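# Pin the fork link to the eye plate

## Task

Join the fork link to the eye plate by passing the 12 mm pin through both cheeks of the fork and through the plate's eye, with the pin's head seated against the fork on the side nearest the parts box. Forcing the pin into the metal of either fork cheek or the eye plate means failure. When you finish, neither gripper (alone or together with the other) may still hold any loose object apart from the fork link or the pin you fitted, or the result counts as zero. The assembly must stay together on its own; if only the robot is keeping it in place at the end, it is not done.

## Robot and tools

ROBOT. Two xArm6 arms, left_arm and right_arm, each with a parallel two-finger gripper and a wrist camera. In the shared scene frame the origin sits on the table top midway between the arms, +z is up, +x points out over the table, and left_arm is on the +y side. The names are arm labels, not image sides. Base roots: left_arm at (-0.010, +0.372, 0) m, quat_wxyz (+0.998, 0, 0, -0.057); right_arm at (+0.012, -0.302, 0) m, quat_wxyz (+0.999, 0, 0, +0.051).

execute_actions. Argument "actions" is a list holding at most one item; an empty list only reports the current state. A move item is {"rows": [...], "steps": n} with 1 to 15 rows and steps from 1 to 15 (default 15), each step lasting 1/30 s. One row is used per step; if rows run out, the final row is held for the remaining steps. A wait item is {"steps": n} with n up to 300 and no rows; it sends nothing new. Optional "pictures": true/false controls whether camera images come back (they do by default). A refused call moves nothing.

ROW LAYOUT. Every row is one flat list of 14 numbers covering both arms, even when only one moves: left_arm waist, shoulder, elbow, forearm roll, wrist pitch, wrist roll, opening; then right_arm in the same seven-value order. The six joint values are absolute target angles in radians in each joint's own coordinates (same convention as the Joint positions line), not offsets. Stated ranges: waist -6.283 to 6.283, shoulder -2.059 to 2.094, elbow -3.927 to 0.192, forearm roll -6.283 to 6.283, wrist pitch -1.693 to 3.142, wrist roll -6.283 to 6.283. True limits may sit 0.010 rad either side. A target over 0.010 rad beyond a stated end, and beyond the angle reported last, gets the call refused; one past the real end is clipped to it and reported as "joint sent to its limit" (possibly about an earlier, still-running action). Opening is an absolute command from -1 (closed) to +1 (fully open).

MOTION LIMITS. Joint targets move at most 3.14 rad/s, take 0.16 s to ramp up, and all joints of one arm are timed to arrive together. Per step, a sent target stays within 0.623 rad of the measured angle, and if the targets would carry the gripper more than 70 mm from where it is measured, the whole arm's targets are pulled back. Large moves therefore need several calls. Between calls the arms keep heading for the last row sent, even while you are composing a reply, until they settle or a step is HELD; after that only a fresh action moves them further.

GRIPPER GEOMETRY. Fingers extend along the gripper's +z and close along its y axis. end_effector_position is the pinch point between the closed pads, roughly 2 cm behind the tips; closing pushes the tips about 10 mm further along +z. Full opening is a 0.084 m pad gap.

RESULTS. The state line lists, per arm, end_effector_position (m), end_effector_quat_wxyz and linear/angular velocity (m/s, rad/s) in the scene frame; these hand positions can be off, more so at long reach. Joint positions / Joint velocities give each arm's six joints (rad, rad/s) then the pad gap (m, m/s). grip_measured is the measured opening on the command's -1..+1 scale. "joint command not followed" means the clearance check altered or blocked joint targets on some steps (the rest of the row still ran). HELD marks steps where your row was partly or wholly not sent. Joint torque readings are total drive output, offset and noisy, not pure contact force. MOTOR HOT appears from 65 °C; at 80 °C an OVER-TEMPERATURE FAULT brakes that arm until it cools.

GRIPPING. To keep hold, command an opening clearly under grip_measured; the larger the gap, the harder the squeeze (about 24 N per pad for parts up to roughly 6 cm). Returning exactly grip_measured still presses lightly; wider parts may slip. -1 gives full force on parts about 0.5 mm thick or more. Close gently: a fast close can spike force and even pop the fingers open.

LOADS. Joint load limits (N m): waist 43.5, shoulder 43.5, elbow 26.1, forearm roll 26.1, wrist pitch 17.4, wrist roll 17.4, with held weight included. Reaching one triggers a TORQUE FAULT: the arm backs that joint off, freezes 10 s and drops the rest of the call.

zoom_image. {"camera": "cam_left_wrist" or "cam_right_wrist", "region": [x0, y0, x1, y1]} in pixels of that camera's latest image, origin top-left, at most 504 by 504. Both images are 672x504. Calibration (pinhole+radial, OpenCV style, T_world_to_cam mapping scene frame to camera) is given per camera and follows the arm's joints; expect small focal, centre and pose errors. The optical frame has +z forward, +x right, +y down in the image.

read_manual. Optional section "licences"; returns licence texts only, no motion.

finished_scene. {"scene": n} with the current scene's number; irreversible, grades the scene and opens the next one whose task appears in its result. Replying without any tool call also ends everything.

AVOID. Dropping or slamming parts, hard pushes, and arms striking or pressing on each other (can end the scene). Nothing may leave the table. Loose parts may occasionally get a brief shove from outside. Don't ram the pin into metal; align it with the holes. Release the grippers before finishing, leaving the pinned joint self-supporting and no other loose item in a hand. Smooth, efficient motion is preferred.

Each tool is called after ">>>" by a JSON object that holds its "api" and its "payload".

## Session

>>> {"api": "execute_actions", "payload": {"actions": []}}

Scene clock: 0.00 s of 6033.50 s.
left_arm: end_effector_position=(+0.2463, +0.1118, +0.1296) grip_measured=+1.00 end_effector_quat_wxyz=(+0.536, +0.214, +0.728, -0.369) end_effector_velocity=(-0.000, +0.000, -0.000) end_effector_angular_velocity=(+0.000, +0.000, -0.000) | right_arm: end_effector_position=(+0.2050, -0.0231, +0.2868) grip_measured=+1.00 end_effector_quat_wxyz=(+0.153, +0.507, +0.714, +0.458) end_effector_velocity=(-0.000, +0.000, +0.000) end_effector_angular_velocity=(+0.001, -0.001, +0.001)
Joint positions: left_arm=[-0.545 -0.295  0.041 -2.895  1.171 -0.38   0.084] | right_arm=[ 0.991 -1.236 -0.055 -0.892  0.504 -0.189  0.084]
Joint velocities: left_arm=[ 0.  0.  0.  0. -0. -0.  0.] | right_arm=[-0.    -0.001 -0.     0.    -0.001 -0.    -0.   ]
Joint torques (N m, as the arm reports them, + toward a larger angle): no reading
Motor temperatures (°C, as the motors report them): left_arm=[29 36 37 33 34 35] | right_arm=[32 31 31 32 38 29]
camera_calibration (this result's frames):
cam_left_wrist: T_world_to_cam=[[0.689288, 0.653614, -0.312524, -0.172305], [0.343832, 0.0845731, 0.935215, -0.149726], [0.637701, -0.752088, -0.166438, 0.0801407], [0, 0, 0, 1]] pos_world=[0.119143, 0.185557, 0.0995152]
cam_right_wrist: T_world_to_cam=[[0.576901, 0.0718359, 0.813649, -0.320523], [0.447361, -0.861227, -0.241156, 0.023268], [0.683413, 0.503118, -0.52898, 0.149775], [0, 0, 0, 1]] pos_world=[0.0721432, -0.0322903, 0.345632]

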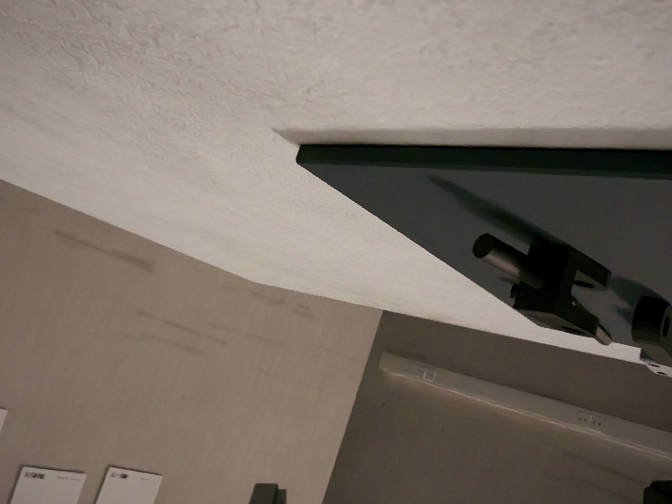

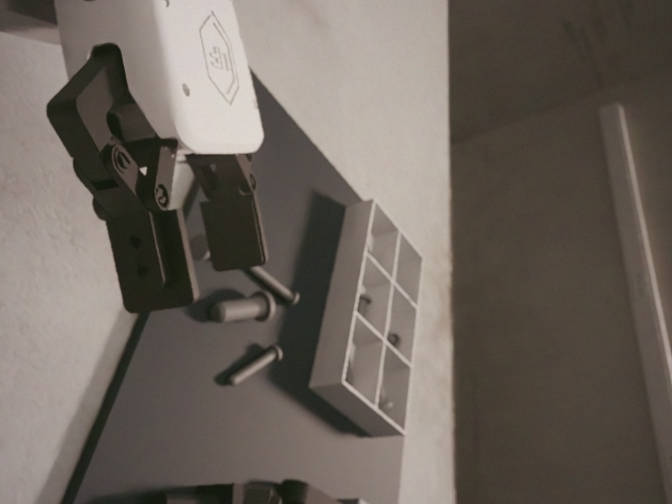

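>>> {"api": "execute_actions", "payload": {"actions": [{"rows":[[0.1,-0.295,0.041,-2.895,1.171,-0.38,1,0.0,-1.236,-0.055,-0.892,0.504,-0.189,1]]}], "pictures": false}}

>>> {"api": "execute_actions", "payload": {"actions": [{"steps":40}], "pictures": false}}

>>> {"api": "execute_actions", "payload": {"actions": [{"rows":[[0.1,-0.295,-1.1,-2.895,0.3,1.0,1,0.2,-0.3,-1.0,0,1.2,0.3,1]]}], "pictures": false}}

>>> {"api": "execute_actions", "payload": {"actions": [{"steps":60}], "pictures": false}}

>>> {"api": "execute_actions", "payload": {"actions": [{"rows":[[-0.2,-0.2,-1.1,0,0.6,1.0935,1,0.2,-0.3,-1.0,0,1.2,0.3,1]]}], "pictures": false}}

>>> {"api": "execute_actions", "payload": {"actions": [{"steps":70}], "pictures": false}}

>>> {"api": "execute_actions", "payload": {"actions": [{"rows":[[-0.45,-0.033,-1.25,0,1.283,1.0068,1,0.2,-0.3,-1.0,0,1.2,0.3,1]]}], "pictures": false}}

>>> {"api": "execute_actions", "payload": {"actions": [{"steps":40}]}}

Scene clock: 9.63 s of 6033.50 s.
left_arm: end_effector_position=(+0.3396, +0.2659, +0.1296) grip_measured=+1.00 end_effector_quat_wxyz=(+0.611, +0.027, +0.758, -0.225) end_effector_velocity=(+0.127, +0.421, -0.001) end_effector_angular_velocity=(+0.000, +0.002, +1.206) | right_arm: end_effector_position=(+0.3179, -0.1555, +0.2868) grip_measured=+1.00 end_effector_quat_wxyz=(+0.265, +0.673, +0.560, +0.404) end_effector_velocity=(+0.187, -0.390, +0.000) end_effector_angular_velocity=(+0.001, -0.001, -1.274)
Joint positions: left_arm=[-0.046 -0.295  0.041 -2.895  1.171 -0.38   0.084] | right_arm=[ 0.473 -1.236 -0.055 -0.892  0.504 -0.189  0.084]
Joint velocities: left_arm=[ 1.205  0.     0.002 -0.001 -0.     0.     0.   ] | right_arm=[-1.274 -0.001  0.     0.001  0.    -0.     0.   ]
Joint torques (N m, as the arm reports them, + toward a larger angle): left_arm=[ -1.99  -9.78 -11.02   0.56   1.35   0.33] | right_arm=[  0.11   1.23 -14.6    0.42  -1.49   0.66]
Motor temperatures (°C, as the motors report them): left_arm=[29 36 38 33 35 35] | right_arm=[32 31 32 32 38 29]
Steps of this call (steps 1 to 90: nothing new was sent; then 6.13 s passed at rest; steps 91 to 105: all 15 steps of this action). Readings (joint positions):
91: left_arm=[-0.544 -0.295 0.041 -2.895 1.171 -0.380] | right_arm=[0.990 -1.236 -0.055 -0.892 0.504 -0.189]
92: left_arm=[-0.540 -0.295 0.041 -2.894 1.171 -0.380] | right_arm=[0.986 -1.236 -0.055 -0.893 0.504 -0.189]
94: left_arm=[-0.497 -0.295 0.041 -2.894 1.171 -0.380] | right_arm=[0.944 -1.236 -0.055 -0.893 0.503 -0.189]
98: left_arm=[-0.331 -0.295 0.040 -2.895 1.171 -0.380] | right_arm=[0.771 -1.236 -0.055 -0.892 0.504 -0.189]
105: the state above

Scene clock: 10.97 s of 6033.50 s.
left_arm: end_effector_position=(+0.3512, +0.3178, +0.1295) grip_measured=+1.00 end_effector_quat_wxyz=(+0.626, -0.028, +0.759, -0.180) end_effector_velocity=(-0.000, -0.000, -0.000) end_effector_angular_velocity=(+0.002, -0.000, -0.001) | right_arm: end_effector_position=(+0.3513, -0.3109, +0.2868) grip_measured=+1.00 end_effector_quat_wxyz=(+0.352, +0.786, +0.387, +0.331) end_effector_velocity=(+0.000, -0.000, -0.000) end_effector_angular_velocity=(+0.000, -0.000, -0.000)
Joint positions: left_arm=[ 0.1   -0.295  0.041 -2.895  1.171 -0.38   0.084] | right_arm=[ 0.    -1.236 -0.055 -0.892  0.504 -0.189  0.084]
Joint velocities: left_arm=[-0.    -0.     0.     0.     0.     0.002 -0.   ] | right_arm=[-0.  0.  0.  0. -0. -0.  0.]
Joint torques (N m, as the arm reports them, + toward a larger angle): left_arm=[ -0.32  -9.8  -11.39   0.59   1.36   0.27] | right_arm=[ -0.21   1.15 -14.45   0.42  -1.53   0.72]
Motor temperatures (°C, as the motors report them): left_arm=[29 36 38 33 35 35] | right_arm=[32 31 33 32 38 29]
Steps of this call (steps 1 to 40: the robot went on to your last target). Readings (joint positions):
1: left_arm=[-0.007 -0.295 0.041 -2.895 1.171 -0.380] | right_arm=[0.430 -1.236 -0.055 -0.892 0.504 -0.189]
2: left_arm=[0.025 -0.295 0.041 -2.895 1.171 -0.380] | right_arm=[0.387 -1.236 -0.055 -0.892 0.504 -0.189]
4: left_arm=[0.065 -0.295 0.041 -2.895 1.171 -0.380] | right_arm=[0.302 -1.236 -0.055 -0.892 0.504 -0.189]
8: left_arm=[0.091 -0.295 0.041 -2.895 1.171 -0.380] | right_arm=[0.133 -1.236 -0.055 -0.892 0.504 -0.189]
40: the state above

Scene clock: 11.47 s of 6033.50 s.
left_arm: end_effector_position=(+0.4750, +0.3377, +0.2320) grip_measured=+1.00 end_effector_quat_wxyz=(+0.654, +0.152, +0.741, +0.014) end_effector_velocity=(+0.241, +0.042, +0.331) end_effector_angular_velocity=(+1.104, -0.417, -0.019) | right_arm: end_effector_position=(+0.3926, -0.2317, +0.2946) grip_measured=+1.00 end_effector_quat_wxyz=(+0.057, +0.991, +0.054, +0.112) end_effector_velocity=(+0.160, +0.359, +0.034) end_effector_angular_velocity=(+1.118, +0.789, -0.728)
Joint positions: left_arm=[ 0.1   -0.295 -0.404 -2.895  0.74   0.064  0.084] | right_arm=[ 0.169 -0.495 -0.801 -0.178  1.104  0.227  0.084]
Joint velocities: left_arm=[-0.    -0.001 -0.994 -0.001 -0.779  0.988 -0.   ] | right_arm=[ 0.221  1.385 -1.439  1.265  0.608  0.518 -0.   ]
Joint torques (N m, as the arm reports them, + toward a larger angle): left_arm=[ -0.61 -16.58 -16.59   0.92   1.55   0.18] | right_arm=[ -0.52  -8.93 -12.44  -0.89  -1.24   0.67]
Motor temperatures (°C, as the motors report them): left_arm=[29 36 38 33 35 35] | right_arm=[32 31 33 32 38 29]
Steps of this call (steps 1 to 15: all 15 steps of this action). Readings (joint positions):
1: left_arm=[0.100 -0.295 0.041 -2.895 1.171 -0.380] | right_arm=[0.000 -1.236 -0.055 -0.892 0.504 -0.189]
2: left_arm=[0.100 -0.295 0.037 -2.895 1.165 -0.374] | right_arm=[0.002 -1.232 -0.059 -0.887 0.510 -0.185]
4: left_arm=[0.100 -0.294 -0.001 -2.895 1.120 -0.330] | right_arm=[0.016 -1.189 -0.100 -0.843 0.555 -0.149]
8: left_arm=[0.100 -0.295 -0.156 -2.895 0.974 -0.183] | right_arm=[0.095 -0.922 -0.373 -0.575 0.817 0.044]
15: the state above

Scene clock: 13.47 s of 6033.50 s.
left_arm: end_effector_position=(+0.5686, +0.3638, +0.5269) grip_measured=+1.00 end_effector_quat_wxyz=(+0.625, +0.411, +0.523, +0.409) end_effector_velocity=(+0.000, +0.000, -0.001) end_effector_angular_velocity=(-0.000, +0.001, +0.000) | right_arm: end_effector_position=(+0.4115, -0.1782, +0.2950) grip_measured=+1.00 end_effector_quat_wxyz=(-0.015, +0.999, +0.001, +0.048) end_effector_velocity=(-0.000, -0.000, -0.000) end_effector_angular_velocity=(-0.001, +0.002, -0.000)
Joint positions: left_arm=[ 0.1   -0.295 -1.1   -2.895  0.3    1.     0.084] | right_arm=[ 0.2   -0.3   -1.     0.     1.2    0.3    0.084]
Joint velocities: left_arm=[ 0.     0.     0.001 -0.     0.     0.     0.   ] | right_arm=[-0.     0.001  0.    -0.     0.001  0.    -0.   ]
Joint torques (N m, as the arm reports them, + toward a larger angle): left_arm=[ -0.37 -20.87 -21.42   0.95   1.84   0.38] | right_arm=[ -0.22 -10.97 -14.02  -0.37  -1.78   0.66]
Motor temperatures (°C, as the motors report them): left_arm=[29 36 38 33 35 35] | right_arm=[32 31 33 32 38 29]
Steps of this call (steps 1 to 45: the robot went on to your last target; steps 46 to 60: nothing new was sent). Readings (joint positions):
1: left_arm=[0.100 -0.295 -0.437 -2.895 0.715 0.097] | right_arm=[0.176 -0.450 -0.847 -0.136 1.125 0.244]
2: left_arm=[0.100 -0.295 -0.469 -2.895 0.692 0.129] | right_arm=[0.183 -0.408 -0.889 -0.099 1.145 0.259]
4: left_arm=[0.100 -0.295 -0.531 -2.895 0.651 0.192] | right_arm=[0.192 -0.350 -0.946 -0.048 1.173 0.280]
8: left_arm=[0.100 -0.295 -0.650 -2.895 0.578 0.323] | right_arm=[0.198 -0.313 -0.985 -0.012 1.194 0.295]
60: the state above
All arms were judged still, so your last target was given up. Only a new action makes them travel on or press farther. Fingers that are still opening or closing keep moving.

Scene clock: 13.97 s of 6033.50 s.
left_arm: end_effector_position=(+0.5625, +0.1967, +0.5229) grip_measured=+1.00 end_effector_quat_wxyz=(+0.590, +0.640, +0.207, +0.447) end_effector_velocity=(-0.099, -0.376, -0.092) end_effector_angular_velocity=(+1.942, -0.626, -1.171) | right_arm: end_effector_position=(+0.4115, -0.1782, +0.2950) grip_measured=+1.00 end_effector_quat_wxyz=(-0.015, +0.999, +0.001, +0.048) end_effector_velocity=(-0.000, +0.000, +0.000) end_effector_angular_velocity=(+0.000, -0.001, +0.000)
Joint positions: left_arm=[-0.111 -0.228 -1.1   -2.272  0.511  1.066  0.084] | right_arm=[ 0.2   -0.3   -1.    -0.     1.2    0.3    0.084]
Joint velocities: left_arm=[-0.396  0.125 -0.     2.052  0.396  0.123  0.   ] | right_arm=[ 0.    -0.001  0.     0.     0.001  0.    -0.   ]
Joint torques (N m, as the arm reports them, + toward a larger angle): left_arm=[  0.58 -24.1  -21.71   2.2    1.52   0.26] | right_arm=[ -0.11 -11.27 -14.13  -0.47  -1.72   0.49]
Motor temperatures (°C, as the motors report them): left_arm=[29 36 38 33 35 35] | right_arm=[32 31 33 32 38 29]
Steps of this call (steps 1 to 15: all 15 steps of this action). Readings (joint positions):
1: left_arm=[0.100 -0.295 -1.100 -2.895 0.300 1.000] | right_arm=[0.200 -0.300 -1.000 0.000 1.200 0.300]
2: left_arm=[0.098 -0.294 -1.100 -2.890 0.303 1.001] | right_arm=[0.200 -0.300 -1.000 0.000 1.200 0.300]
4: left_arm=[0.078 -0.289 -1.100 -2.845 0.324 1.008] | right_arm=[0.200 -0.300 -1.000 -0.000 1.200 0.300]
8: left_arm=[-0.002 -0.263 -1.100 -2.668 0.402 1.032] | right_arm=[0.200 -0.300 -1.000 -0.000 1.200 0.300]
15: the state above

Scene clock: 16.30 s of 6033.50 s.
left_arm: end_effector_position=(+0.5296, +0.1972, +0.3961) grip_measured=+1.00 end_effector_quat_wxyz=(-0.130, +0.716, -0.608, +0.317) end_effector_velocity=(-0.000, -0.000, -0.000) end_effector_angular_velocity=(-0.001, +0.001, +0.000) | right_arm: end_effector_position=(+0.4115, -0.1782, +0.2950) grip_measured=+1.00 end_effector_quat_wxyz=(-0.015, +0.999, +0.001, +0.048) end_effector_velocity=(-0.000, +0.001, -0.000) end_effector_angular_velocity=(-0.000, +0.000, +0.002)
Joint positions: left_arm=[-0.2   -0.2   -1.1   -0.     0.6    1.094  0.084] | right_arm=[ 0.2   -0.3   -1.    -0.     1.2    0.3    0.084]
Joint velocities: left_arm=[ 0.    -0.     0.001 -0.001 -0.    -0.     0.   ] | right_arm=[ 0.002 -0.     0.     0.     0.001 -0.     0.   ]
Joint torques (N m, as the arm reports them, + toward a larger angle): left_arm=[ -0.34 -24.75 -21.77   0.06  -2.06   0.2 ] | right_arm=[ -0.12 -11.25 -13.91  -0.38  -1.73   0.62]
Motor temperatures (°C, as the motors report them): left_arm=[29 36 39 33 35 35] | right_arm=[32 31 33 32 38 29]
Steps of this call (steps 1 to 60: the robot went on to your last target; steps 61 to 70: nothing new was sent). Readings (joint positions):
1: left_arm=[-0.124 -0.224 -1.100 -2.201 0.524 1.070] | right_arm=[0.200 -0.300 -1.000 -0.000 1.200 0.300]
2: left_arm=[-0.136 -0.220 -1.100 -2.125 0.536 1.074] | right_arm=[0.200 -0.300 -1.000 0.000 1.200 0.300]
4: left_arm=[-0.158 -0.213 -1.100 -1.955 0.558 1.080] | right_arm=[0.200 -0.300 -1.000 0.000 1.200 0.300]
8: left_arm=[-0.187 -0.204 -1.100 -1.585 0.587 1.089] | right_arm=[0.200 -0.300 -1.000 0.000 1.200 0.300]
70: the state above
All arms were judged still, so your last target was given up. Only a new action makes them travel on or press farther. Fingers that are still opening or closing keep moving.

Scene clock: 16.80 s of 6033.50 s.
left_arm: end_effector_position=(+0.4174, +0.1267, +0.2915) grip_measured=+1.00 end_effector_quat_wxyz=(-0.015, +0.715, -0.696, +0.059) end_effector_velocity=(-0.302, -0.086, -0.164) end_effector_angular_velocity=(+0.615, +1.113, -0.305) | right_arm: end_effector_position=(+0.4115, -0.1782, +0.2950) grip_measured=+1.00 end_effector_quat_wxyz=(-0.015, +0.999, +0.001, +0.048) end_effector_velocity=(+0.000, +0.000, +0.000) end_effector_angular_velocity=(+0.000, -0.002, +0.001)
Joint positions: left_arm=[-0.408 -0.061 -1.224 -0.     1.163  1.022  0.084] | right_arm=[ 0.2   -0.3   -1.    -0.     1.2    0.3    0.084]
Joint velocities: left_arm=[-0.455  0.305 -0.252 -0.003  1.218 -0.151 -0.   ] | right_arm=[ 0.001 -0.    -0.    -0.    -0.002 -0.    -0.   ]
Joint torques (N m, as the arm reports them, + toward a larger angle): left_arm=[  3.4  -31.64 -21.38   0.53  -2.12   0.29] | right_arm=[ -0.23 -11.23 -13.97  -0.55  -1.76   0.6 ]
Motor temperatures (°C, as the motors report them): left_arm=[29 36 39 33 35 35] | right_arm=[32 31 33 32 38 29]
Steps of this call (steps 1 to 15: all 15 steps of this action). Readings (joint positions):
1: left_arm=[-0.200 -0.200 -1.100 -0.000 0.600 1.093] | right_arm=[0.200 -0.300 -1.000 0.000 1.200 0.300]
2: left_arm=[-0.202 -0.199 -1.101 -0.000 0.606 1.093] | right_arm=[0.200 -0.300 -1.000 -0.000 1.200 0.300]
4: left_arm=[-0.218 -0.189 -1.114 -0.000 0.650 1.086] | right_arm=[0.200 -0.300 -1.000 -0.000 1.200 0.300]
8: left_arm=[-0.288 -0.141 -1.152 -0.000 0.830 1.063] | right_arm=[0.200 -0.300 -1.000 0.000 1.200 0.300]
15: the state above

Scene clock: 18.13 s of 6033.50 s.
left_arm: end_effector_position=(+0.3882, +0.1207, +0.2787) grip_measured=+1.00 end_effector_quat_wxyz=(+0.000, +0.707, -0.707, +0.000) end_effector_velocity=(+0.000, +0.000, -0.000) end_effector_angular_velocity=(+0.000, +0.000, +0.000) | right_arm: end_effector_position=(+0.4115, -0.1782, +0.2950) grip_measured=+1.00 end_effector_quat_wxyz=(-0.015, +0.999, +0.001, +0.048) end_effector_velocity=(-0.000, -0.000, -0.000) end_effector_angular_velocity=(-0.000, +0.001, -0.000)
Joint positions: left_arm=[-0.45  -0.033 -1.25   0.     1.283  1.007  0.084] | right_arm=[ 0.2   -0.3   -1.    -0.     1.2    0.3    0.084]
Joint velocities: left_arm=[ 0.  0.  0.  0.  0. -0.  0.] | right_arm=[-0.    -0.     0.     0.     0.001 -0.     0.   ]
Joint torques (N m, as the arm reports them, + toward a larger angle): left_arm=[ -0.12 -28.44 -20.82   0.27  -1.16   0.17] | right_arm=[ -0.14 -11.34 -14.02  -0.29  -1.72   0.65]
Motor temperatures (°C, as the motors report them): left_arm=[29 36 39 33 35 35] | right_arm=[32 31 33 32 38 29]
Steps of this call (steps 1 to 30: the robot went on to your last target; steps 31 to 40: nothing new was sent). Readings (joint positions):
1: left_arm=[-0.421 -0.052 -1.231 -0.000 1.199 1.017] | right_arm=[0.200 -0.300 -1.000 0.000 1.200 0.300]
2: left_arm=[-0.431 -0.045 -1.236 -0.000 1.225 1.014] | right_arm=[0.200 -0.300 -1.000 0.000 1.200 0.300]
4: left_arm=[-0.441 -0.039 -1.243 -0.000 1.255 1.010] | right_arm=[0.200 -0.300 -1.000 -0.000 1.200 0.300]
8: left_arm=[-0.447 -0.035 -1.249 0.000 1.276 1.008] | right_arm=[0.200 -0.300 -1.000 0.000 1.200 0.300]
40: the state above
All arms were judged still, so your last target was given up. Only a new action makes them travel on or press farther. Fingers that are still opening or closing keep moving.
camera_calibration (this result's frames):
cam_left_wrist: T_world_to_cam=[[-0.999677, -0.00860768, 0.0239255, 0.412456], [-0.00878745, 0.999934, -0.00741874, -0.049562], [-0.0238601, -0.00762658, -0.999686, 0.420372], [0, 0, 0, 1]] pos_world=[0.421917, 0.056315, 0.410004]
cam_right_wrist: T_world_to_cam=[[0.0124005, -0.99962, -0.024602, -0.146542], [-0.994955, -0.00988562, -0.099832, 0.502783], [0.0995509, 0.0257158, -0.9947, 0.383606], [0, 0, 0, 1]] pos_world=[0.463876, -0.15138, 0.428162]

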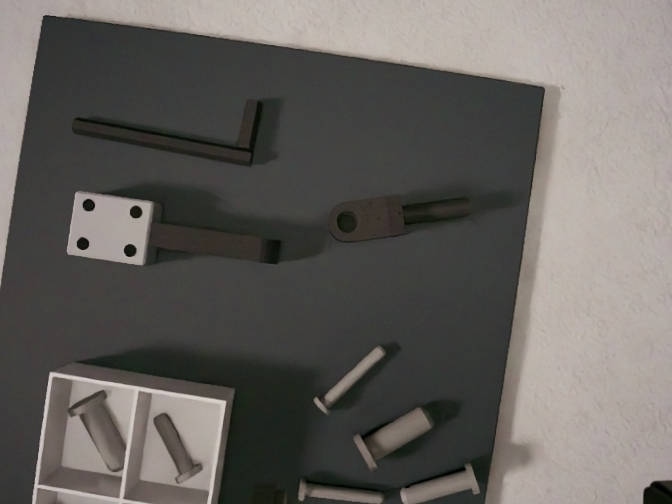

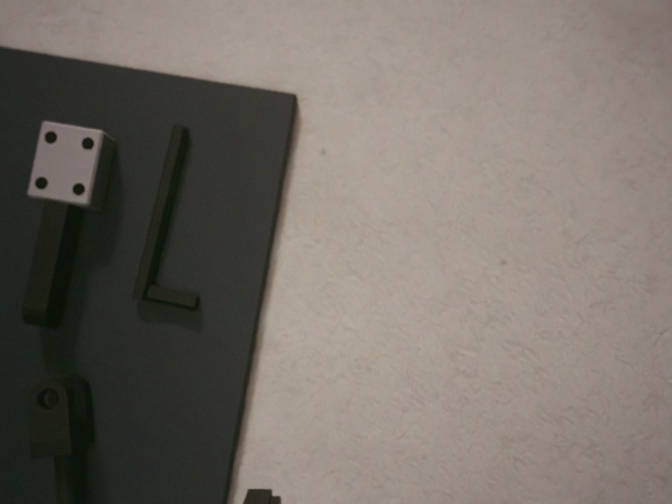

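>>> {"api": "zoom_image", "payload": {"camera": "cam_left_wrist", "region": [40, 334, 500, 504]}}

>>> {"api": "zoom_image", "payload": {"camera": "cam_left_wrist", "region": [50, 374, 230, 504]}}

>>> {"api": "zoom_image", "payload": {"camera": "cam_left_wrist", "region": [320, 374, 500, 504]}}

Region (40, 334, 500, 504) of cam_left_wrist's 672x504 image, scaled by 1.096, with more detail than that image has; it fills the top 186 rows of this view, and the rest is white.

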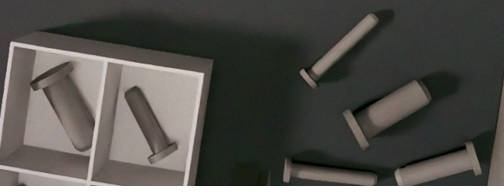

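Region (50, 374, 230, 504) of cam_left_wrist's 672x504 image, scaled by 2.800, with more detail than that image has.

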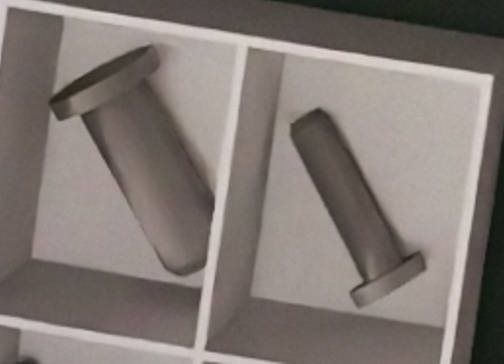

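Region (320, 374, 500, 504) of cam_left_wrist's 672x504 image, scaled by 2.800, with more detail than that image has.

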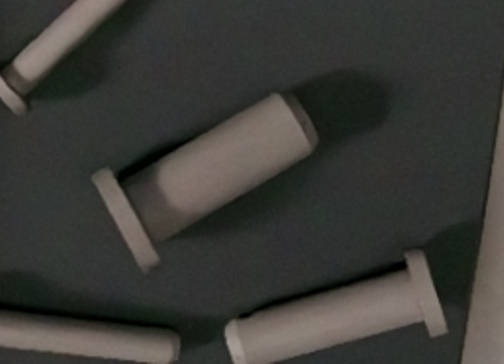

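>>> {"api": "execute_actions", "payload": {"actions": [{"rows":[[-0.3307,0.0079,-0.6053,0,0.5974,-0.7147,-0.3,0.3,0.1,-1.1565,0,1.05,0.677,-1]]}], "pictures": false}}

>>> {"api": "execute_actions", "payload": {"actions": [{"steps":40}], "pictures": false}}

>>> {"api": "execute_actions", "payload": {"actions": [{"rows":[[-0.3307,0.0079,-0.6053,0,0.5974,-0.7147,-0.3,0.6754,0.3,-1.17,0,0.87,0.677,-1]]}], "pictures": false}}

>>> {"api": "execute_actions", "payload": {"actions": [{"steps":25}], "pictures": false}}

>>> {"api": "execute_actions", "payload": {"actions": [{"rows":[[-0.3307,0.0079,-0.6053,0,0.5974,-0.7147,-0.3,0.6754,0.4018,-1.1565,0,0.7547,0.677,-1]]}], "pictures": false}}

>>> {"api": "execute_actions", "payload": {"actions": [{"steps":10}]}}

Scene clock: 38.60 s of 6033.50 s.
left_arm: end_effector_position=(+0.3743, +0.1684, +0.1315) grip_measured=-0.32 end_effector_quat_wxyz=(-0.000, +0.887, -0.461, -0.003) end_effector_velocity=(-0.093, +0.132, -0.300) end_effector_angular_velocity=(+0.004, -0.013, +2.018) | right_arm: end_effector_position=(+0.4644, -0.1129, +0.1961) grip_measured=-1.00 end_effector_quat_wxyz=(-0.001, +0.992, -0.130, +0.002) end_effector_velocity=(+0.036, +0.042, -0.038) end_effector_angular_velocity=(+0.006, -0.016, -0.171)
Joint positions: left_arm=[-0.374 -0.006 -0.842  0.     0.853  0.47   0.03 ] | right_arm=[ 0.295  0.082 -1.145  0.     1.059  0.656  0.   ]
Joint velocities: left_arm=[ 0.167  0.058  0.908  0.    -0.975 -1.851 -0.   ] | right_arm=[ 0.051  0.188 -0.115 -0.001 -0.09   0.223  0.   ]
Joint torques (N m, as the arm reports them, + toward a larger angle): left_arm=[ -0.1  -28.21 -19.71   0.4   -1.22   0.07] | right_arm=[ -1.01 -22.13 -14.95  -0.43  -1.54   0.52]
Motor temperatures (°C, as the motors report them): left_arm=[29 36 41 33 35 35] | right_arm=[32 31 34 32 38 29]
Steps of this call (steps 1 to 90: nothing new was sent; then 16.97 s passed at rest; steps 91 to 105: all 15 steps of this action). Readings (joint positions):
91: left_arm=[-0.450 -0.033 -1.250 -0.000 1.283 1.006] | right_arm=[0.200 -0.300 -1.000 -0.000 1.200 0.300]
92: left_arm=[-0.449 -0.033 -1.246 -0.000 1.277 1.001] | right_arm=[0.201 -0.296 -1.002 -0.000 1.198 0.305]
94: left_arm=[-0.442 -0.034 -1.209 -0.000 1.233 0.958] | right_arm=[0.211 -0.257 -1.022 -0.000 1.181 0.347]
98: left_arm=[-0.416 -0.020 -1.065 0.000 1.094 0.814] | right_arm=[0.250 -0.098 -1.078 0.000 1.125 0.489]
105: the state above

Scene clock: 39.93 s of 6033.50 s.
left_arm: end_effector_position=(+0.3413, +0.2050, +0.0600) grip_measured=-0.32 end_effector_quat_wxyz=(+0.000, +0.991, +0.135, +0.000) end_effector_velocity=(+0.000, +0.000, +0.000) end_effector_angular_velocity=(-0.000, -0.000, +0.000) | right_arm: end_effector_position=(+0.4680, -0.1089, +0.1927) grip_measured=-1.00 end_effector_quat_wxyz=(-0.002, +0.990, -0.138, +0.003) end_effector_velocity=(-0.000, +0.000, -0.001) end_effector_angular_velocity=(-0.000, +0.001, +0.000)
Joint positions: left_arm=[-0.331  0.008 -0.605  0.     0.597 -0.715  0.03 ] | right_arm=[ 0.3    0.1   -1.157 -0.     1.05   0.677  0.   ]
Joint velocities: left_arm=[ 0. -0.  0.  0. -0. -0.  0.] | right_arm=[ 0.001  0.002 -0.     0.    -0.001  0.     0.   ]
Joint torques (N m, as the arm reports them, + toward a larger angle): left_arm=[ -0.4  -24.23 -16.5    0.41  -1.29   0.35] | right_arm=[ -0.25 -17.21 -13.42  -0.48  -1.54   0.65]
Motor temperatures (°C, as the motors report them): left_arm=[29 36 41 33 35 35] | right_arm=[32 32 34 32 38 29]
Steps of this call (steps 1 to 40: the robot went on to your last target). Readings (joint positions):
1: left_arm=[-0.369 -0.004 -0.812 0.000 0.821 0.406] | right_arm=[0.297 0.087 -1.149 0.000 1.056 0.662]
2: left_arm=[-0.363 -0.003 -0.782 0.000 0.789 0.335] | right_arm=[0.297 0.090 -1.152 0.000 1.054 0.667]
4: left_arm=[-0.353 0.001 -0.726 0.000 0.729 0.173] | right_arm=[0.299 0.093 -1.155 -0.000 1.052 0.672]
8: left_arm=[-0.338 0.006 -0.645 0.000 0.643 -0.194] | right_arm=[0.299 0.097 -1.156 -0.000 1.051 0.676]
40: the state above

Scene clock: 40.43 s of 6033.50 s.
left_arm: end_effector_position=(+0.3412, +0.2051, +0.0600) grip_measured=-0.32 end_effector_quat_wxyz=(+0.000, +0.991, +0.135, -0.000) end_effector_velocity=(-0.000, +0.000, -0.000) end_effector_angular_velocity=(+0.001, +0.000, -0.001) | right_arm: end_effector_position=(+0.4039, +0.0382, +0.1236) grip_measured=-1.00 end_effector_quat_wxyz=(-0.000, +1.000, +0.019, +0.000) end_effector_velocity=(-0.199, +0.279, -0.152) end_effector_angular_velocity=(-0.019, +0.023, +0.657)
Joint positions: left_arm=[-0.331  0.008 -0.605 -0.     0.597 -0.715  0.03 ] | right_arm=[ 0.614  0.267 -1.168  0.     0.9    0.677  0.   ]
Joint velocities: left_arm=[-0.    -0.     0.001  0.001 -0.    -0.001 -0.   ] | right_arm=[ 0.657  0.349 -0.016  0.001 -0.302 -0.     0.   ]
Joint torques (N m, as the arm reports them, + toward a larger angle): left_arm=[ -0.08 -24.31 -16.27   0.48  -1.33   0.4 ] | right_arm=[ -3.49 -22.   -12.74  -0.3   -1.27   0.71]
Motor temperatures (°C, as the motors report them): left_arm=[29 36 41 33 35 35] | right_arm=[32 32 34 32 38 29]
Steps of this call (steps 1 to 15: all 15 steps of this action). Readings (joint positions):
1: left_arm=[-0.331 0.008 -0.605 -0.000 0.597 -0.715] | right_arm=[0.300 0.100 -1.157 -0.000 1.050 0.677]
2: left_arm=[-0.331 0.008 -0.605 0.000 0.597 -0.715] | right_arm=[0.304 0.102 -1.157 -0.000 1.047 0.677]
4: left_arm=[-0.331 0.008 -0.605 0.000 0.597 -0.715] | right_arm=[0.340 0.120 -1.161 -0.000 1.028 0.677]
8: left_arm=[-0.331 0.008 -0.605 -0.000 0.597 -0.715] | right_arm=[0.445 0.178 -1.161 0.000 0.981 0.677]
15: the state above

Scene clock: 41.27 s of 6033.50 s.
left_arm: end_effector_position=(+0.3412, +0.2051, +0.0600) grip_measured=-0.32 end_effector_quat_wxyz=(+0.000, +0.991, +0.135, -0.000) end_effector_velocity=(+0.000, +0.000, -0.000) end_effector_angular_velocity=(+0.000, -0.000, -0.000) | right_arm: end_effector_position=(+0.3849, +0.0641, +0.1099) grip_measured=-1.00 end_effector_quat_wxyz=(-0.000, +0.999, +0.050, +0.000) end_effector_velocity=(-0.001, -0.000, -0.001) end_effector_angular_velocity=(-0.002, +0.002, +0.001)
Joint positions: left_arm=[-0.331  0.008 -0.605  0.     0.597 -0.715  0.03 ] | right_arm=[ 0.675  0.3   -1.17  -0.     0.87   0.677  0.   ]
Joint velocities: left_arm=[ 0.     0.    -0.     0.001 -0.    -0.    -0.   ] | right_arm=[ 0.     0.002  0.     0.     0.002 -0.     0.   ]
Joint torques (N m, as the arm reports them, + toward a larger angle): left_arm=[ -0.14 -24.49 -16.48   0.22  -1.4    0.4 ] | right_arm=[ -0.29 -19.82 -12.8   -0.42  -1.53   0.74]
Motor temperatures (°C, as the motors report them): left_arm=[29 36 41 33 35 35] | right_arm=[32 32 34 32 38 29]
Steps of this call (steps 1 to 25: the robot went on to your last target). Readings (joint positions):
1: left_arm=[-0.331 0.008 -0.605 -0.000 0.597 -0.715] | right_arm=[0.634 0.278 -1.168 0.000 0.891 0.677]
2: left_arm=[-0.331 0.008 -0.605 0.000 0.597 -0.715] | right_arm=[0.648 0.286 -1.168 0.000 0.885 0.677]
4: left_arm=[-0.331 0.008 -0.605 0.000 0.597 -0.715] | right_arm=[0.663 0.294 -1.168 0.000 0.878 0.677]
8: left_arm=[-0.331 0.008 -0.605 0.000 0.597 -0.715] | right_arm=[0.671 0.297 -1.170 -0.000 0.872 0.677]
25: the state above

Scene clock: 41.77 s of 6033.50 s.
left_arm: end_effector_position=(+0.3412, +0.2051, +0.0600) grip_measured=-0.32 end_effector_quat_wxyz=(+0.000, +0.991, +0.135, -0.000) end_effector_velocity=(+0.000, -0.000, +0.000) end_effector_angular_velocity=(-0.001, -0.001, -0.001) | right_arm: end_effector_position=(+0.3887, +0.0679, +0.0617) grip_measured=-1.00 end_effector_quat_wxyz=(-0.001, +0.999, +0.050, +0.001) end_effector_velocity=(-0.003, -0.003, -0.010) end_effector_angular_velocity=(-0.008, +0.008, -0.000)
Joint positions: left_arm=[-0.331  0.008 -0.605  0.     0.597 -0.715  0.03 ] | right_arm=[ 0.675  0.399 -1.158 -0.     0.756  0.677  0.   ]
Joint velocities: left_arm=[ 0.     0.    -0.001 -0.    -0.     0.001 -0.   ] | right_arm=[-0.     0.013  0.011  0.    -0.013 -0.     0.   ]
Joint torques (N m, as the arm reports them, + toward a larger angle): left_arm=[ -0.63 -24.87 -16.34   0.51  -1.19   0.32] | right_arm=[ -0.28 -20.17 -12.08  -0.26  -1.55   0.61]
Motor temperatures (°C, as the motors report them): left_arm=[29 36 40 33 35 35] | right_arm=[32 32 34 32 38 29]
Steps of this call (steps 1 to 15: all 15 steps of this action). Readings (joint positions):
1: left_arm=[-0.331 0.008 -0.605 0.000 0.597 -0.715] | right_arm=[0.675 0.300 -1.170 -0.000 0.870 0.677]
2: left_arm=[-0.331 0.008 -0.605 -0.000 0.597 -0.715] | right_arm=[0.675 0.303 -1.170 -0.000 0.864 0.677]
4: left_arm=[-0.331 0.008 -0.605 0.000 0.597 -0.715] | right_arm=[0.675 0.332 -1.170 -0.000 0.826 0.677]
8: left_arm=[-0.331 0.008 -0.605 -0.000 0.597 -0.715] | right_arm=[0.675 0.393 -1.152 0.000 0.773 0.677]
15: the state above

Scene clock: 42.10 s of 6033.50 s.
left_arm: end_effector_position=(+0.3412, +0.2051, +0.0600) grip_measured=-0.32 end_effector_quat_wxyz=(+0.000, +0.991, +0.135, -0.000) end_effector_velocity=(+0.000, -0.000, +0.000) end_effector_angular_velocity=(-0.000, -0.001, +0.001) | right_arm: end_effector_position=(+0.3882, +0.0674, +0.0602) grip_measured=-1.00 end_effector_quat_wxyz=(-0.000, +0.999, +0.050, +0.000) end_effector_velocity=(-0.000, -0.001, -0.001) end_effector_angular_velocity=(-0.001, +0.001, -0.000)
Joint positions: left_arm=[-0.331  0.008 -0.605  0.     0.597 -0.715  0.03 ] | right_arm=[ 0.675  0.402 -1.157 -0.     0.755  0.677  0.   ]
Joint velocities: left_arm=[ 0.     0.    -0.001  0.    -0.    -0.001 -0.   ] | right_arm=[-0.001  0.002  0.001 -0.    -0.    -0.     0.   ]
Joint torques (N m, as the arm reports them, + toward a larger angle): left_arm=[ -0.23 -24.2  -16.66   0.48  -1.06   0.34] | right_arm=[  0.04 -20.68 -12.09  -0.27  -1.54   0.58]
Motor temperatures (°C, as the motors report them): left_arm=[29 36 40 33 35 35] | right_arm=[32 32 34 32 38 29]
Steps of this call (steps 1 to 10: the robot went on to your last target). Readings (joint positions):
1: left_arm=[-0.331 0.008 -0.605 -0.000 0.597 -0.715] | right_arm=[0.675 0.400 -1.157 -0.000 0.756 0.677]
2: left_arm=[-0.331 0.008 -0.605 -0.000 0.597 -0.715] | right_arm=[0.675 0.400 -1.157 -0.000 0.755 0.677]
4: left_arm=[-0.331 0.008 -0.605 -0.000 0.597 -0.715] | right_arm=[0.675 0.401 -1.157 -0.000 0.755 0.677]
8: left_arm=[-0.331 0.008 -0.605 -0.000 0.597 -0.715] | right_arm=[0.675 0.401 -1.157 -0.000 0.755 0.677]
10: the state above
camera_calibration (this result's frames):
cam_left_wrist: T_world_to_cam=[[0.274942, -0.961163, 0.0239304, 0.131817], [-0.961363, -0.275184, -0.00740573, 0.450564], [0.0137034, -0.0209696, -0.999686, 0.191154], [0, 0, 0, 1]] pos_world=[0.394294, 0.254695, 0.191276]
cam_right_wrist: T_world_to_cam=[[0.109592, -0.99397, 0.00374763, 0.053729], [-0.993965, -0.109608, -0.00442148, 0.459227], [0.00480559, -0.00324045, -0.999983, 0.185069], [0, 0, 0, 1]] pos_world=[0.449678, 0.10434, 0.186895]

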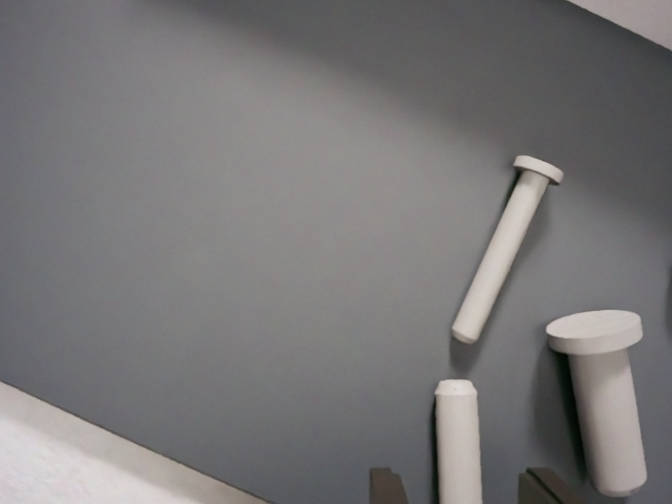

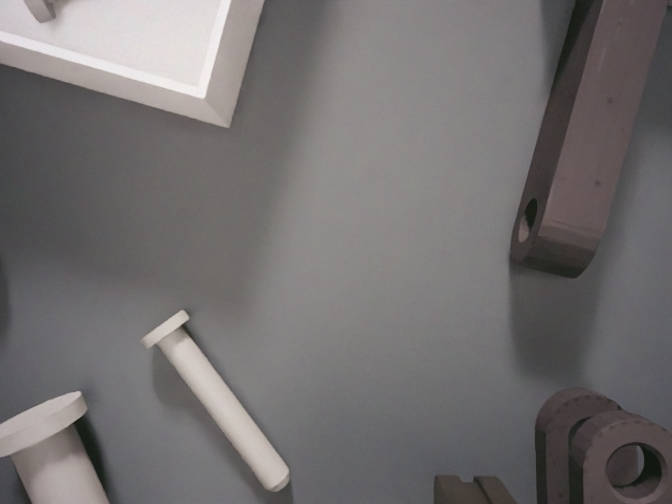

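>>> {"api": "execute_actions", "payload": {"actions": [{"rows":[[-0.3445,0.03,-0.615,0,0.585,-0.7685,-0.3,0.6549,0.3742,-1.1144,0,0.7402,0.657,-1]]}], "pictures": false}}

>>> {"api": "execute_actions", "payload": {"actions": [{"rows":[[-0.3445,0.1021,-0.6122,0,0.5101,-0.7685,-0.3,0.6343,0.3465,-1.0723,0,0.7258,0.636,-1]]}], "pictures": false}}

>>> {"api": "execute_actions", "payload": {"actions": [{"rows":[[-0.3445,0.1021,-0.6122,0,0.5101,-0.7685,-0.3,0.6138,0.3189,-1.0302,0,0.7113,0.616,-1]]}], "pictures": false}}

>>> {"api": "execute_actions", "payload": {"actions": [{"rows":[[-0.3445,0.1021,-0.6122,0,0.5101,-0.7685,-1,0.6138,0.05,-0.95,0,0.9,0.616,0]]}], "pictures": false}}

>>> {"api": "execute_actions", "payload": {"actions": [{"rows":[[-0.3445,-0.1,-0.65,0,0.75,-0.7685,-1,0.6138,0.05,-0.95,0,0.9,0.616,0]]}], "pictures": false}}

>>> {"api": "execute_actions", "payload": {"actions": [{"steps":10}]}}

Scene clock: 55.50 s of 6033.50 s.
left_arm: end_effector_position=(+0.3419, +0.1988, +0.0556) grip_measured=-0.32 end_effector_quat_wxyz=(+0.000, +0.988, +0.154, +0.000) end_effector_velocity=(-0.001, -0.000, -0.001) end_effector_angular_velocity=(+0.000, +0.002, +0.005) | right_arm: end_effector_position=(+0.3887, +0.0532, +0.0602) grip_measured=-1.00 end_effector_quat_wxyz=(-0.000, +0.999, +0.050, +0.000) end_effector_velocity=(-0.001, -0.001, -0.001) end_effector_angular_velocity=(-0.002, +0.002, +0.002)
Joint positions: left_arm=[-0.344  0.03  -0.615 -0.     0.585 -0.768  0.03 ] | right_arm=[ 0.655  0.375 -1.115 -0.     0.74   0.657  0.   ]
Joint velocities: left_arm=[-0.001  0.002  0.001 -0.001 -0.001 -0.006 -0.   ] | right_arm=[-0.001 -0.001  0.004 -0.    -0.    -0.002  0.   ]
Joint torques (N m, as the arm reports them, + toward a larger angle): left_arm=[ -0.29 -25.06 -16.33   0.19  -1.35   0.37] | right_arm=[ -0.01 -20.4  -12.2   -0.32  -1.51   0.6 ]
Motor temperatures (°C, as the motors report them): left_arm=[29 36 40 33 35 35] | right_arm=[32 32 34 32 38 29]
Steps of this call (steps 1 to 15: the robot went on to your last target; steps 16 to 90: nothing new was sent; then 9.90 s passed at rest; steps 91 to 105: all 15 steps of this action). Readings (joint positions):
91: left_arm=[-0.331 0.008 -0.605 -0.000 0.597 -0.715] | right_arm=[0.675 0.402 -1.156 -0.000 0.755 0.677]
92: left_arm=[-0.332 0.010 -0.606 -0.000 0.596 -0.720] | right_arm=[0.674 0.399 -1.152 -0.000 0.753 0.674]
94: left_arm=[-0.338 0.019 -0.611 -0.000 0.591 -0.742] | right_arm=[0.665 0.387 -1.134 0.000 0.747 0.666]
98: left_arm=[-0.343 0.028 -0.614 0.000 0.586 -0.762] | right_arm=[0.656 0.377 -1.118 0.000 0.742 0.659]
105: the state above

Scene clock: 56.00 s of 6033.50 s.
left_arm: end_effector_position=(+0.3433, +0.1981, +0.0325) grip_measured=-0.32 end_effector_quat_wxyz=(+0.000, +0.988, +0.155, +0.000) end_effector_velocity=(-0.001, +0.000, -0.003) end_effector_angular_velocity=(+0.001, +0.003, +0.001) | right_arm: end_effector_position=(+0.3890, +0.0392, +0.0607) grip_measured=-1.00 end_effector_quat_wxyz=(-0.001, +0.999, +0.050, +0.001) end_effector_velocity=(+0.000, -0.002, -0.000) end_effector_angular_velocity=(-0.001, +0.001, -0.001)
Joint positions: left_arm=[-0.344  0.101 -0.613 -0.     0.511 -0.768  0.03 ] | right_arm=[ 0.635  0.346 -1.074  0.     0.726  0.636  0.   ]
Joint velocities: left_arm=[-0.     0.008  0.002  0.    -0.008 -0.001 -0.   ] | right_arm=[-0.003 -0.002  0.005 -0.    -0.    -0.002  0.   ]
Joint torques (N m, as the arm reports them, + toward a larger angle): left_arm=[ -0.48 -26.35 -15.54   0.29  -1.4    0.22] | right_arm=[ -0.86 -18.6  -10.54  -0.51  -1.03   0.61]
Motor temperatures (°C, as the motors report them): left_arm=[29 36 40 33 35 35] | right_arm=[32 32 34 32 38 29]
Steps of this call (steps 1 to 15: all 15 steps of this action). Readings (joint positions):
1: left_arm=[-0.344 0.030 -0.615 -0.000 0.585 -0.768] | right_arm=[0.655 0.374 -1.114 -0.000 0.740 0.657]
2: left_arm=[-0.344 0.033 -0.615 -0.000 0.579 -0.768] | right_arm=[0.653 0.372 -1.110 -0.000 0.738 0.654]
4: left_arm=[-0.344 0.061 -0.616 -0.000 0.550 -0.768] | right_arm=[0.644 0.359 -1.092 0.000 0.732 0.646]
8: left_arm=[-0.345 0.096 -0.610 0.000 0.520 -0.768] | right_arm=[0.636 0.349 -1.077 0.000 0.727 0.638]
15: the state above

Scene clock: 56.50 s of 6033.50 s.
left_arm: end_effector_position=(+0.3431, +0.1982, +0.0320) grip_measured=-0.32 end_effector_quat_wxyz=(+0.000, +0.988, +0.155, +0.000) end_effector_velocity=(+0.001, -0.000, +0.000) end_effector_angular_velocity=(-0.001, -0.001, +0.001) | right_arm: end_effector_position=(+0.3888, +0.0250, +0.0611) grip_measured=-1.00 end_effector_quat_wxyz=(-0.001, +0.999, +0.049, +0.001) end_effector_velocity=(-0.001, -0.002, -0.002) end_effector_angular_velocity=(-0.002, +0.003, -0.001)
Joint positions: left_arm=[-0.344  0.102 -0.612 -0.     0.51  -0.768  0.03 ] | right_arm=[ 0.614  0.318 -1.032 -0.     0.711  0.616  0.   ]
Joint velocities: left_arm=[ 0.    -0.    -0.001 -0.    -0.    -0.001 -0.   ] | right_arm=[-0.003  0.001  0.005  0.    -0.002 -0.002  0.   ]
Joint torques (N m, as the arm reports them, + toward a larger angle): left_arm=[ -0.56 -25.88 -15.19   0.48  -1.22   0.32] | right_arm=[ -0.44 -13.07  -7.57  -0.67  -0.8    0.53]
Motor temperatures (°C, as the motors report them): left_arm=[29 36 40 33 35 35] | right_arm=[32 32 34 32 38 29]
Steps of this call (steps 1 to 15: all 15 steps of this action). Readings (joint positions):
1: left_arm=[-0.344 0.101 -0.612 -0.000 0.511 -0.768] | right_arm=[0.635 0.346 -1.073 0.000 0.725 0.636]
2: left_arm=[-0.344 0.101 -0.612 -0.000 0.510 -0.768] | right_arm=[0.633 0.344 -1.069 0.000 0.723 0.634]
4: left_arm=[-0.344 0.102 -0.612 -0.000 0.510 -0.768] | right_arm=[0.624 0.330 -1.052 0.000 0.717 0.625]
8: left_arm=[-0.344 0.102 -0.612 -0.000 0.510 -0.768] | right_arm=[0.615 0.320 -1.036 -0.000 0.713 0.618]
15: the state above

Scene clock: 57.00 s of 6033.50 s.
left_arm: end_effector_position=(+0.3431, +0.1982, +0.0320) grip_measured=-0.58 end_effector_quat_wxyz=(+0.000, +0.988, +0.155, +0.000) end_effector_velocity=(+0.000, +0.000, -0.000) end_effector_angular_velocity=(+0.000, -0.000, +0.000) | right_arm: end_effector_position=(+0.3594, -0.0007, +0.1417) grip_measured=-0.01 end_effector_quat_wxyz=(+0.001, +0.999, +0.049, -0.001) end_effector_velocity=(-0.013, -0.012, +0.005) end_effector_angular_velocity=(-0.022, +0.026, -0.001)
Joint positions: left_arm=[-0.345  0.102 -0.612 -0.     0.51  -0.768  0.018] | right_arm=[ 0.614  0.057 -0.95  -0.     0.896  0.616  0.044]
Joint velocities: left_arm=[ 0.     0.    -0.     0.001  0.    -0.001  0.   ] | right_arm=[-0.001 -0.042  0.027  0.     0.05  -0.     0.   ]
Joint torques (N m, as the arm reports them, + toward a larger angle): left_arm=[ -0.28 -26.13 -15.13   0.57  -1.38   0.35] | right_arm=[ -0.12 -16.29 -13.23  -0.43  -1.7    0.72]
Motor temperatures (°C, as the motors report them): left_arm=[29 36 40 33 35 35] | right_arm=[32 32 34 32 38 29]
Steps of this call (steps 1 to 15: all 15 steps of this action). Readings (joint positions):
1: left_arm=[-0.344 0.102 -0.612 0.000 0.510 -0.769] | right_arm=[0.614 0.318 -1.032 -0.000 0.711 0.616]
2: left_arm=[-0.344 0.102 -0.612 0.000 0.510 -0.768] | right_arm=[0.614 0.316 -1.028 -0.000 0.715 0.616]
4: left_arm=[-0.345 0.102 -0.612 0.000 0.510 -0.768] | right_arm=[0.614 0.280 -1.007 -0.000 0.748 0.616]
8: left_arm=[-0.345 0.102 -0.612 0.000 0.510 -0.768] | right_arm=[0.614 0.127 -0.974 -0.000 0.845 0.616]
15: the state above

Scene clock: 57.50 s of 6033.50 s.
left_arm: end_effector_position=(+0.3404, +0.1995, +0.1038) grip_measured=-0.58 end_effector_quat_wxyz=(-0.001, +0.988, +0.155, -0.001) end_effector_velocity=(-0.002, +0.001, +0.011) end_effector_angular_velocity=(+0.003, +0.007, +0.000) | right_arm: end_effector_position=(+0.3592, -0.0008, +0.1446) grip_measured=-0.01 end_effector_quat_wxyz=(+0.000, +0.999, +0.049, -0.000) end_effector_velocity=(-0.000, +0.000, +0.001) end_effector_angular_velocity=(+0.000, -0.000, +0.001)
Joint positions: left_arm=[-0.345 -0.095 -0.648  0.     0.746 -0.769  0.018] | right_arm=[ 0.614  0.05  -0.95   0.     0.9    0.616  0.044]
Joint velocities: left_arm=[-0.    -0.028 -0.01  -0.001  0.045  0.     0.   ] | right_arm=[ 0.001 -0.002 -0.     0.     0.001 -0.    -0.   ]
Joint torques (N m, as the arm reports them, + toward a larger angle): left_arm=[ -0.12 -23.32 -18.44   0.47  -1.37   0.18] | right_arm=[  0.   -16.07 -12.87  -0.31  -1.56   0.53]
Motor temperatures (°C, as the motors report them): left_arm=[29 36 40 33 35 35] | right_arm=[32 32 34 32 38 29]
Steps of this call (steps 1 to 15: all 15 steps of this action). Readings (joint positions):
1: left_arm=[-0.345 0.102 -0.612 0.000 0.510 -0.768] | right_arm=[0.614 0.056 -0.950 0.000 0.897 0.616]
2: left_arm=[-0.345 0.099 -0.612 0.000 0.516 -0.768] | right_arm=[0.614 0.055 -0.949 0.000 0.898 0.616]
4: left_arm=[-0.345 0.066 -0.616 0.000 0.561 -0.769] | right_arm=[0.614 0.053 -0.950 0.000 0.899 0.616]
8: left_arm=[-0.344 -0.060 -0.647 -0.000 0.695 -0.768] | right_arm=[0.614 0.051 -0.950 0.000 0.900 0.616]
15: the state above

Scene clock: 57.83 s of 6033.50 s.
left_arm: end_effector_position=(+0.3410, +0.1992, +0.1059) grip_measured=-0.58 end_effector_quat_wxyz=(-0.000, +0.988, +0.155, -0.000) end_effector_velocity=(+0.000, -0.000, +0.001) end_effector_angular_velocity=(-0.000, -0.002, -0.001) | right_arm: end_effector_position=(+0.3592, -0.0007, +0.1448) grip_measured=-0.01 end_effector_quat_wxyz=(+0.000, +0.999, +0.049, -0.000) end_effector_velocity=(-0.000, -0.000, -0.000) end_effector_angular_velocity=(-0.001, +0.001, -0.000)
Joint positions: left_arm=[-0.345 -0.099 -0.65   0.     0.75  -0.768  0.018] | right_arm=[ 0.614  0.05  -0.95   0.     0.9    0.616  0.044]
Joint velocities: left_arm=[ 0.    -0.003 -0.001  0.001  0.002  0.    -0.   ] | right_arm=[ 0.     0.001 -0.     0.     0.001  0.     0.   ]
Joint torques (N m, as the arm reports them, + toward a larger angle): left_arm=[ -0.49 -23.33 -18.35   0.39  -1.26   0.5 ] | right_arm=[ -0.25 -15.84 -12.93  -0.44  -1.55   0.55]
Motor temperatures (°C, as the motors report them): left_arm=[29 36 40 33 35 35] | right_arm=[32 32 34 32 38 29]
Steps of this call (steps 1 to 10: the robot went on to your last target). Readings (joint positions):
1: left_arm=[-0.345 -0.096 -0.648 0.000 0.747 -0.769] | right_arm=[0.614 0.050 -0.950 0.000 0.900 0.616]
2: left_arm=[-0.345 -0.097 -0.648 0.000 0.748 -0.769] | right_arm=[0.614 0.050 -0.950 0.000 0.900 0.616]
4: left_arm=[-0.345 -0.098 -0.649 0.000 0.749 -0.768] | right_arm=[0.614 0.050 -0.950 0.000 0.900 0.616]
8: left_arm=[-0.345 -0.099 -0.650 0.000 0.750 -0.768] | right_arm=[0.614 0.050 -0.950 0.000 0.900 0.616]
10: the state above
camera_calibration (this result's frames):
cam_left_wrist: T_world_to_cam=[[0.313166, -0.949407, 0.0235328, 0.109787], [-0.949595, -0.313401, -0.00700224, 0.452649], [0.0140232, -0.0201538, -0.999699, 0.236647], [0, 0, 0, 1]] pos_world=[0.392133, 0.250863, 0.237161]
cam_right_wrist: T_world_to_cam=[[0.108995, -0.994034, 0.00395706, -0.0109874], [-0.994032, -0.109011, -0.00415051, 0.423316], [0.00455712, -0.00348105, -0.999984, 0.269661], [0, 0, 0, 1]] pos_world=[0.420758, 0.036163, 0.271457]

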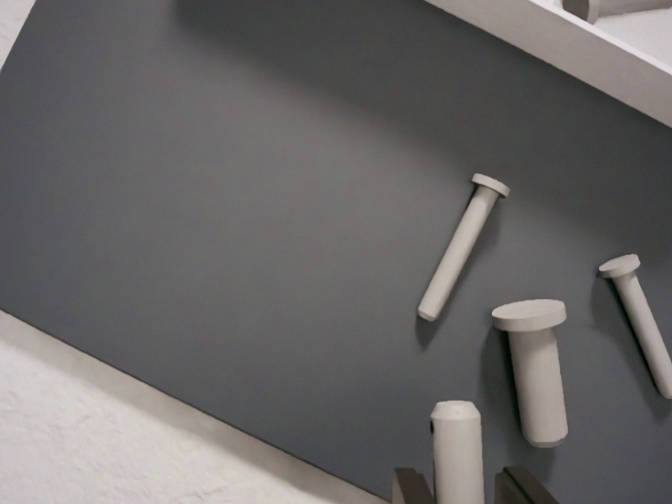

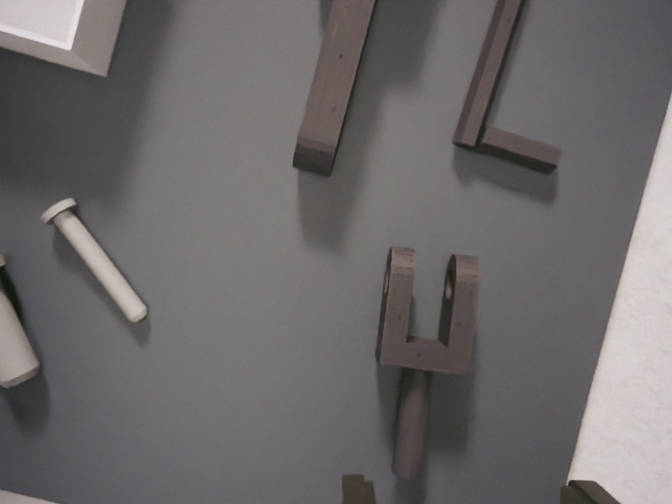

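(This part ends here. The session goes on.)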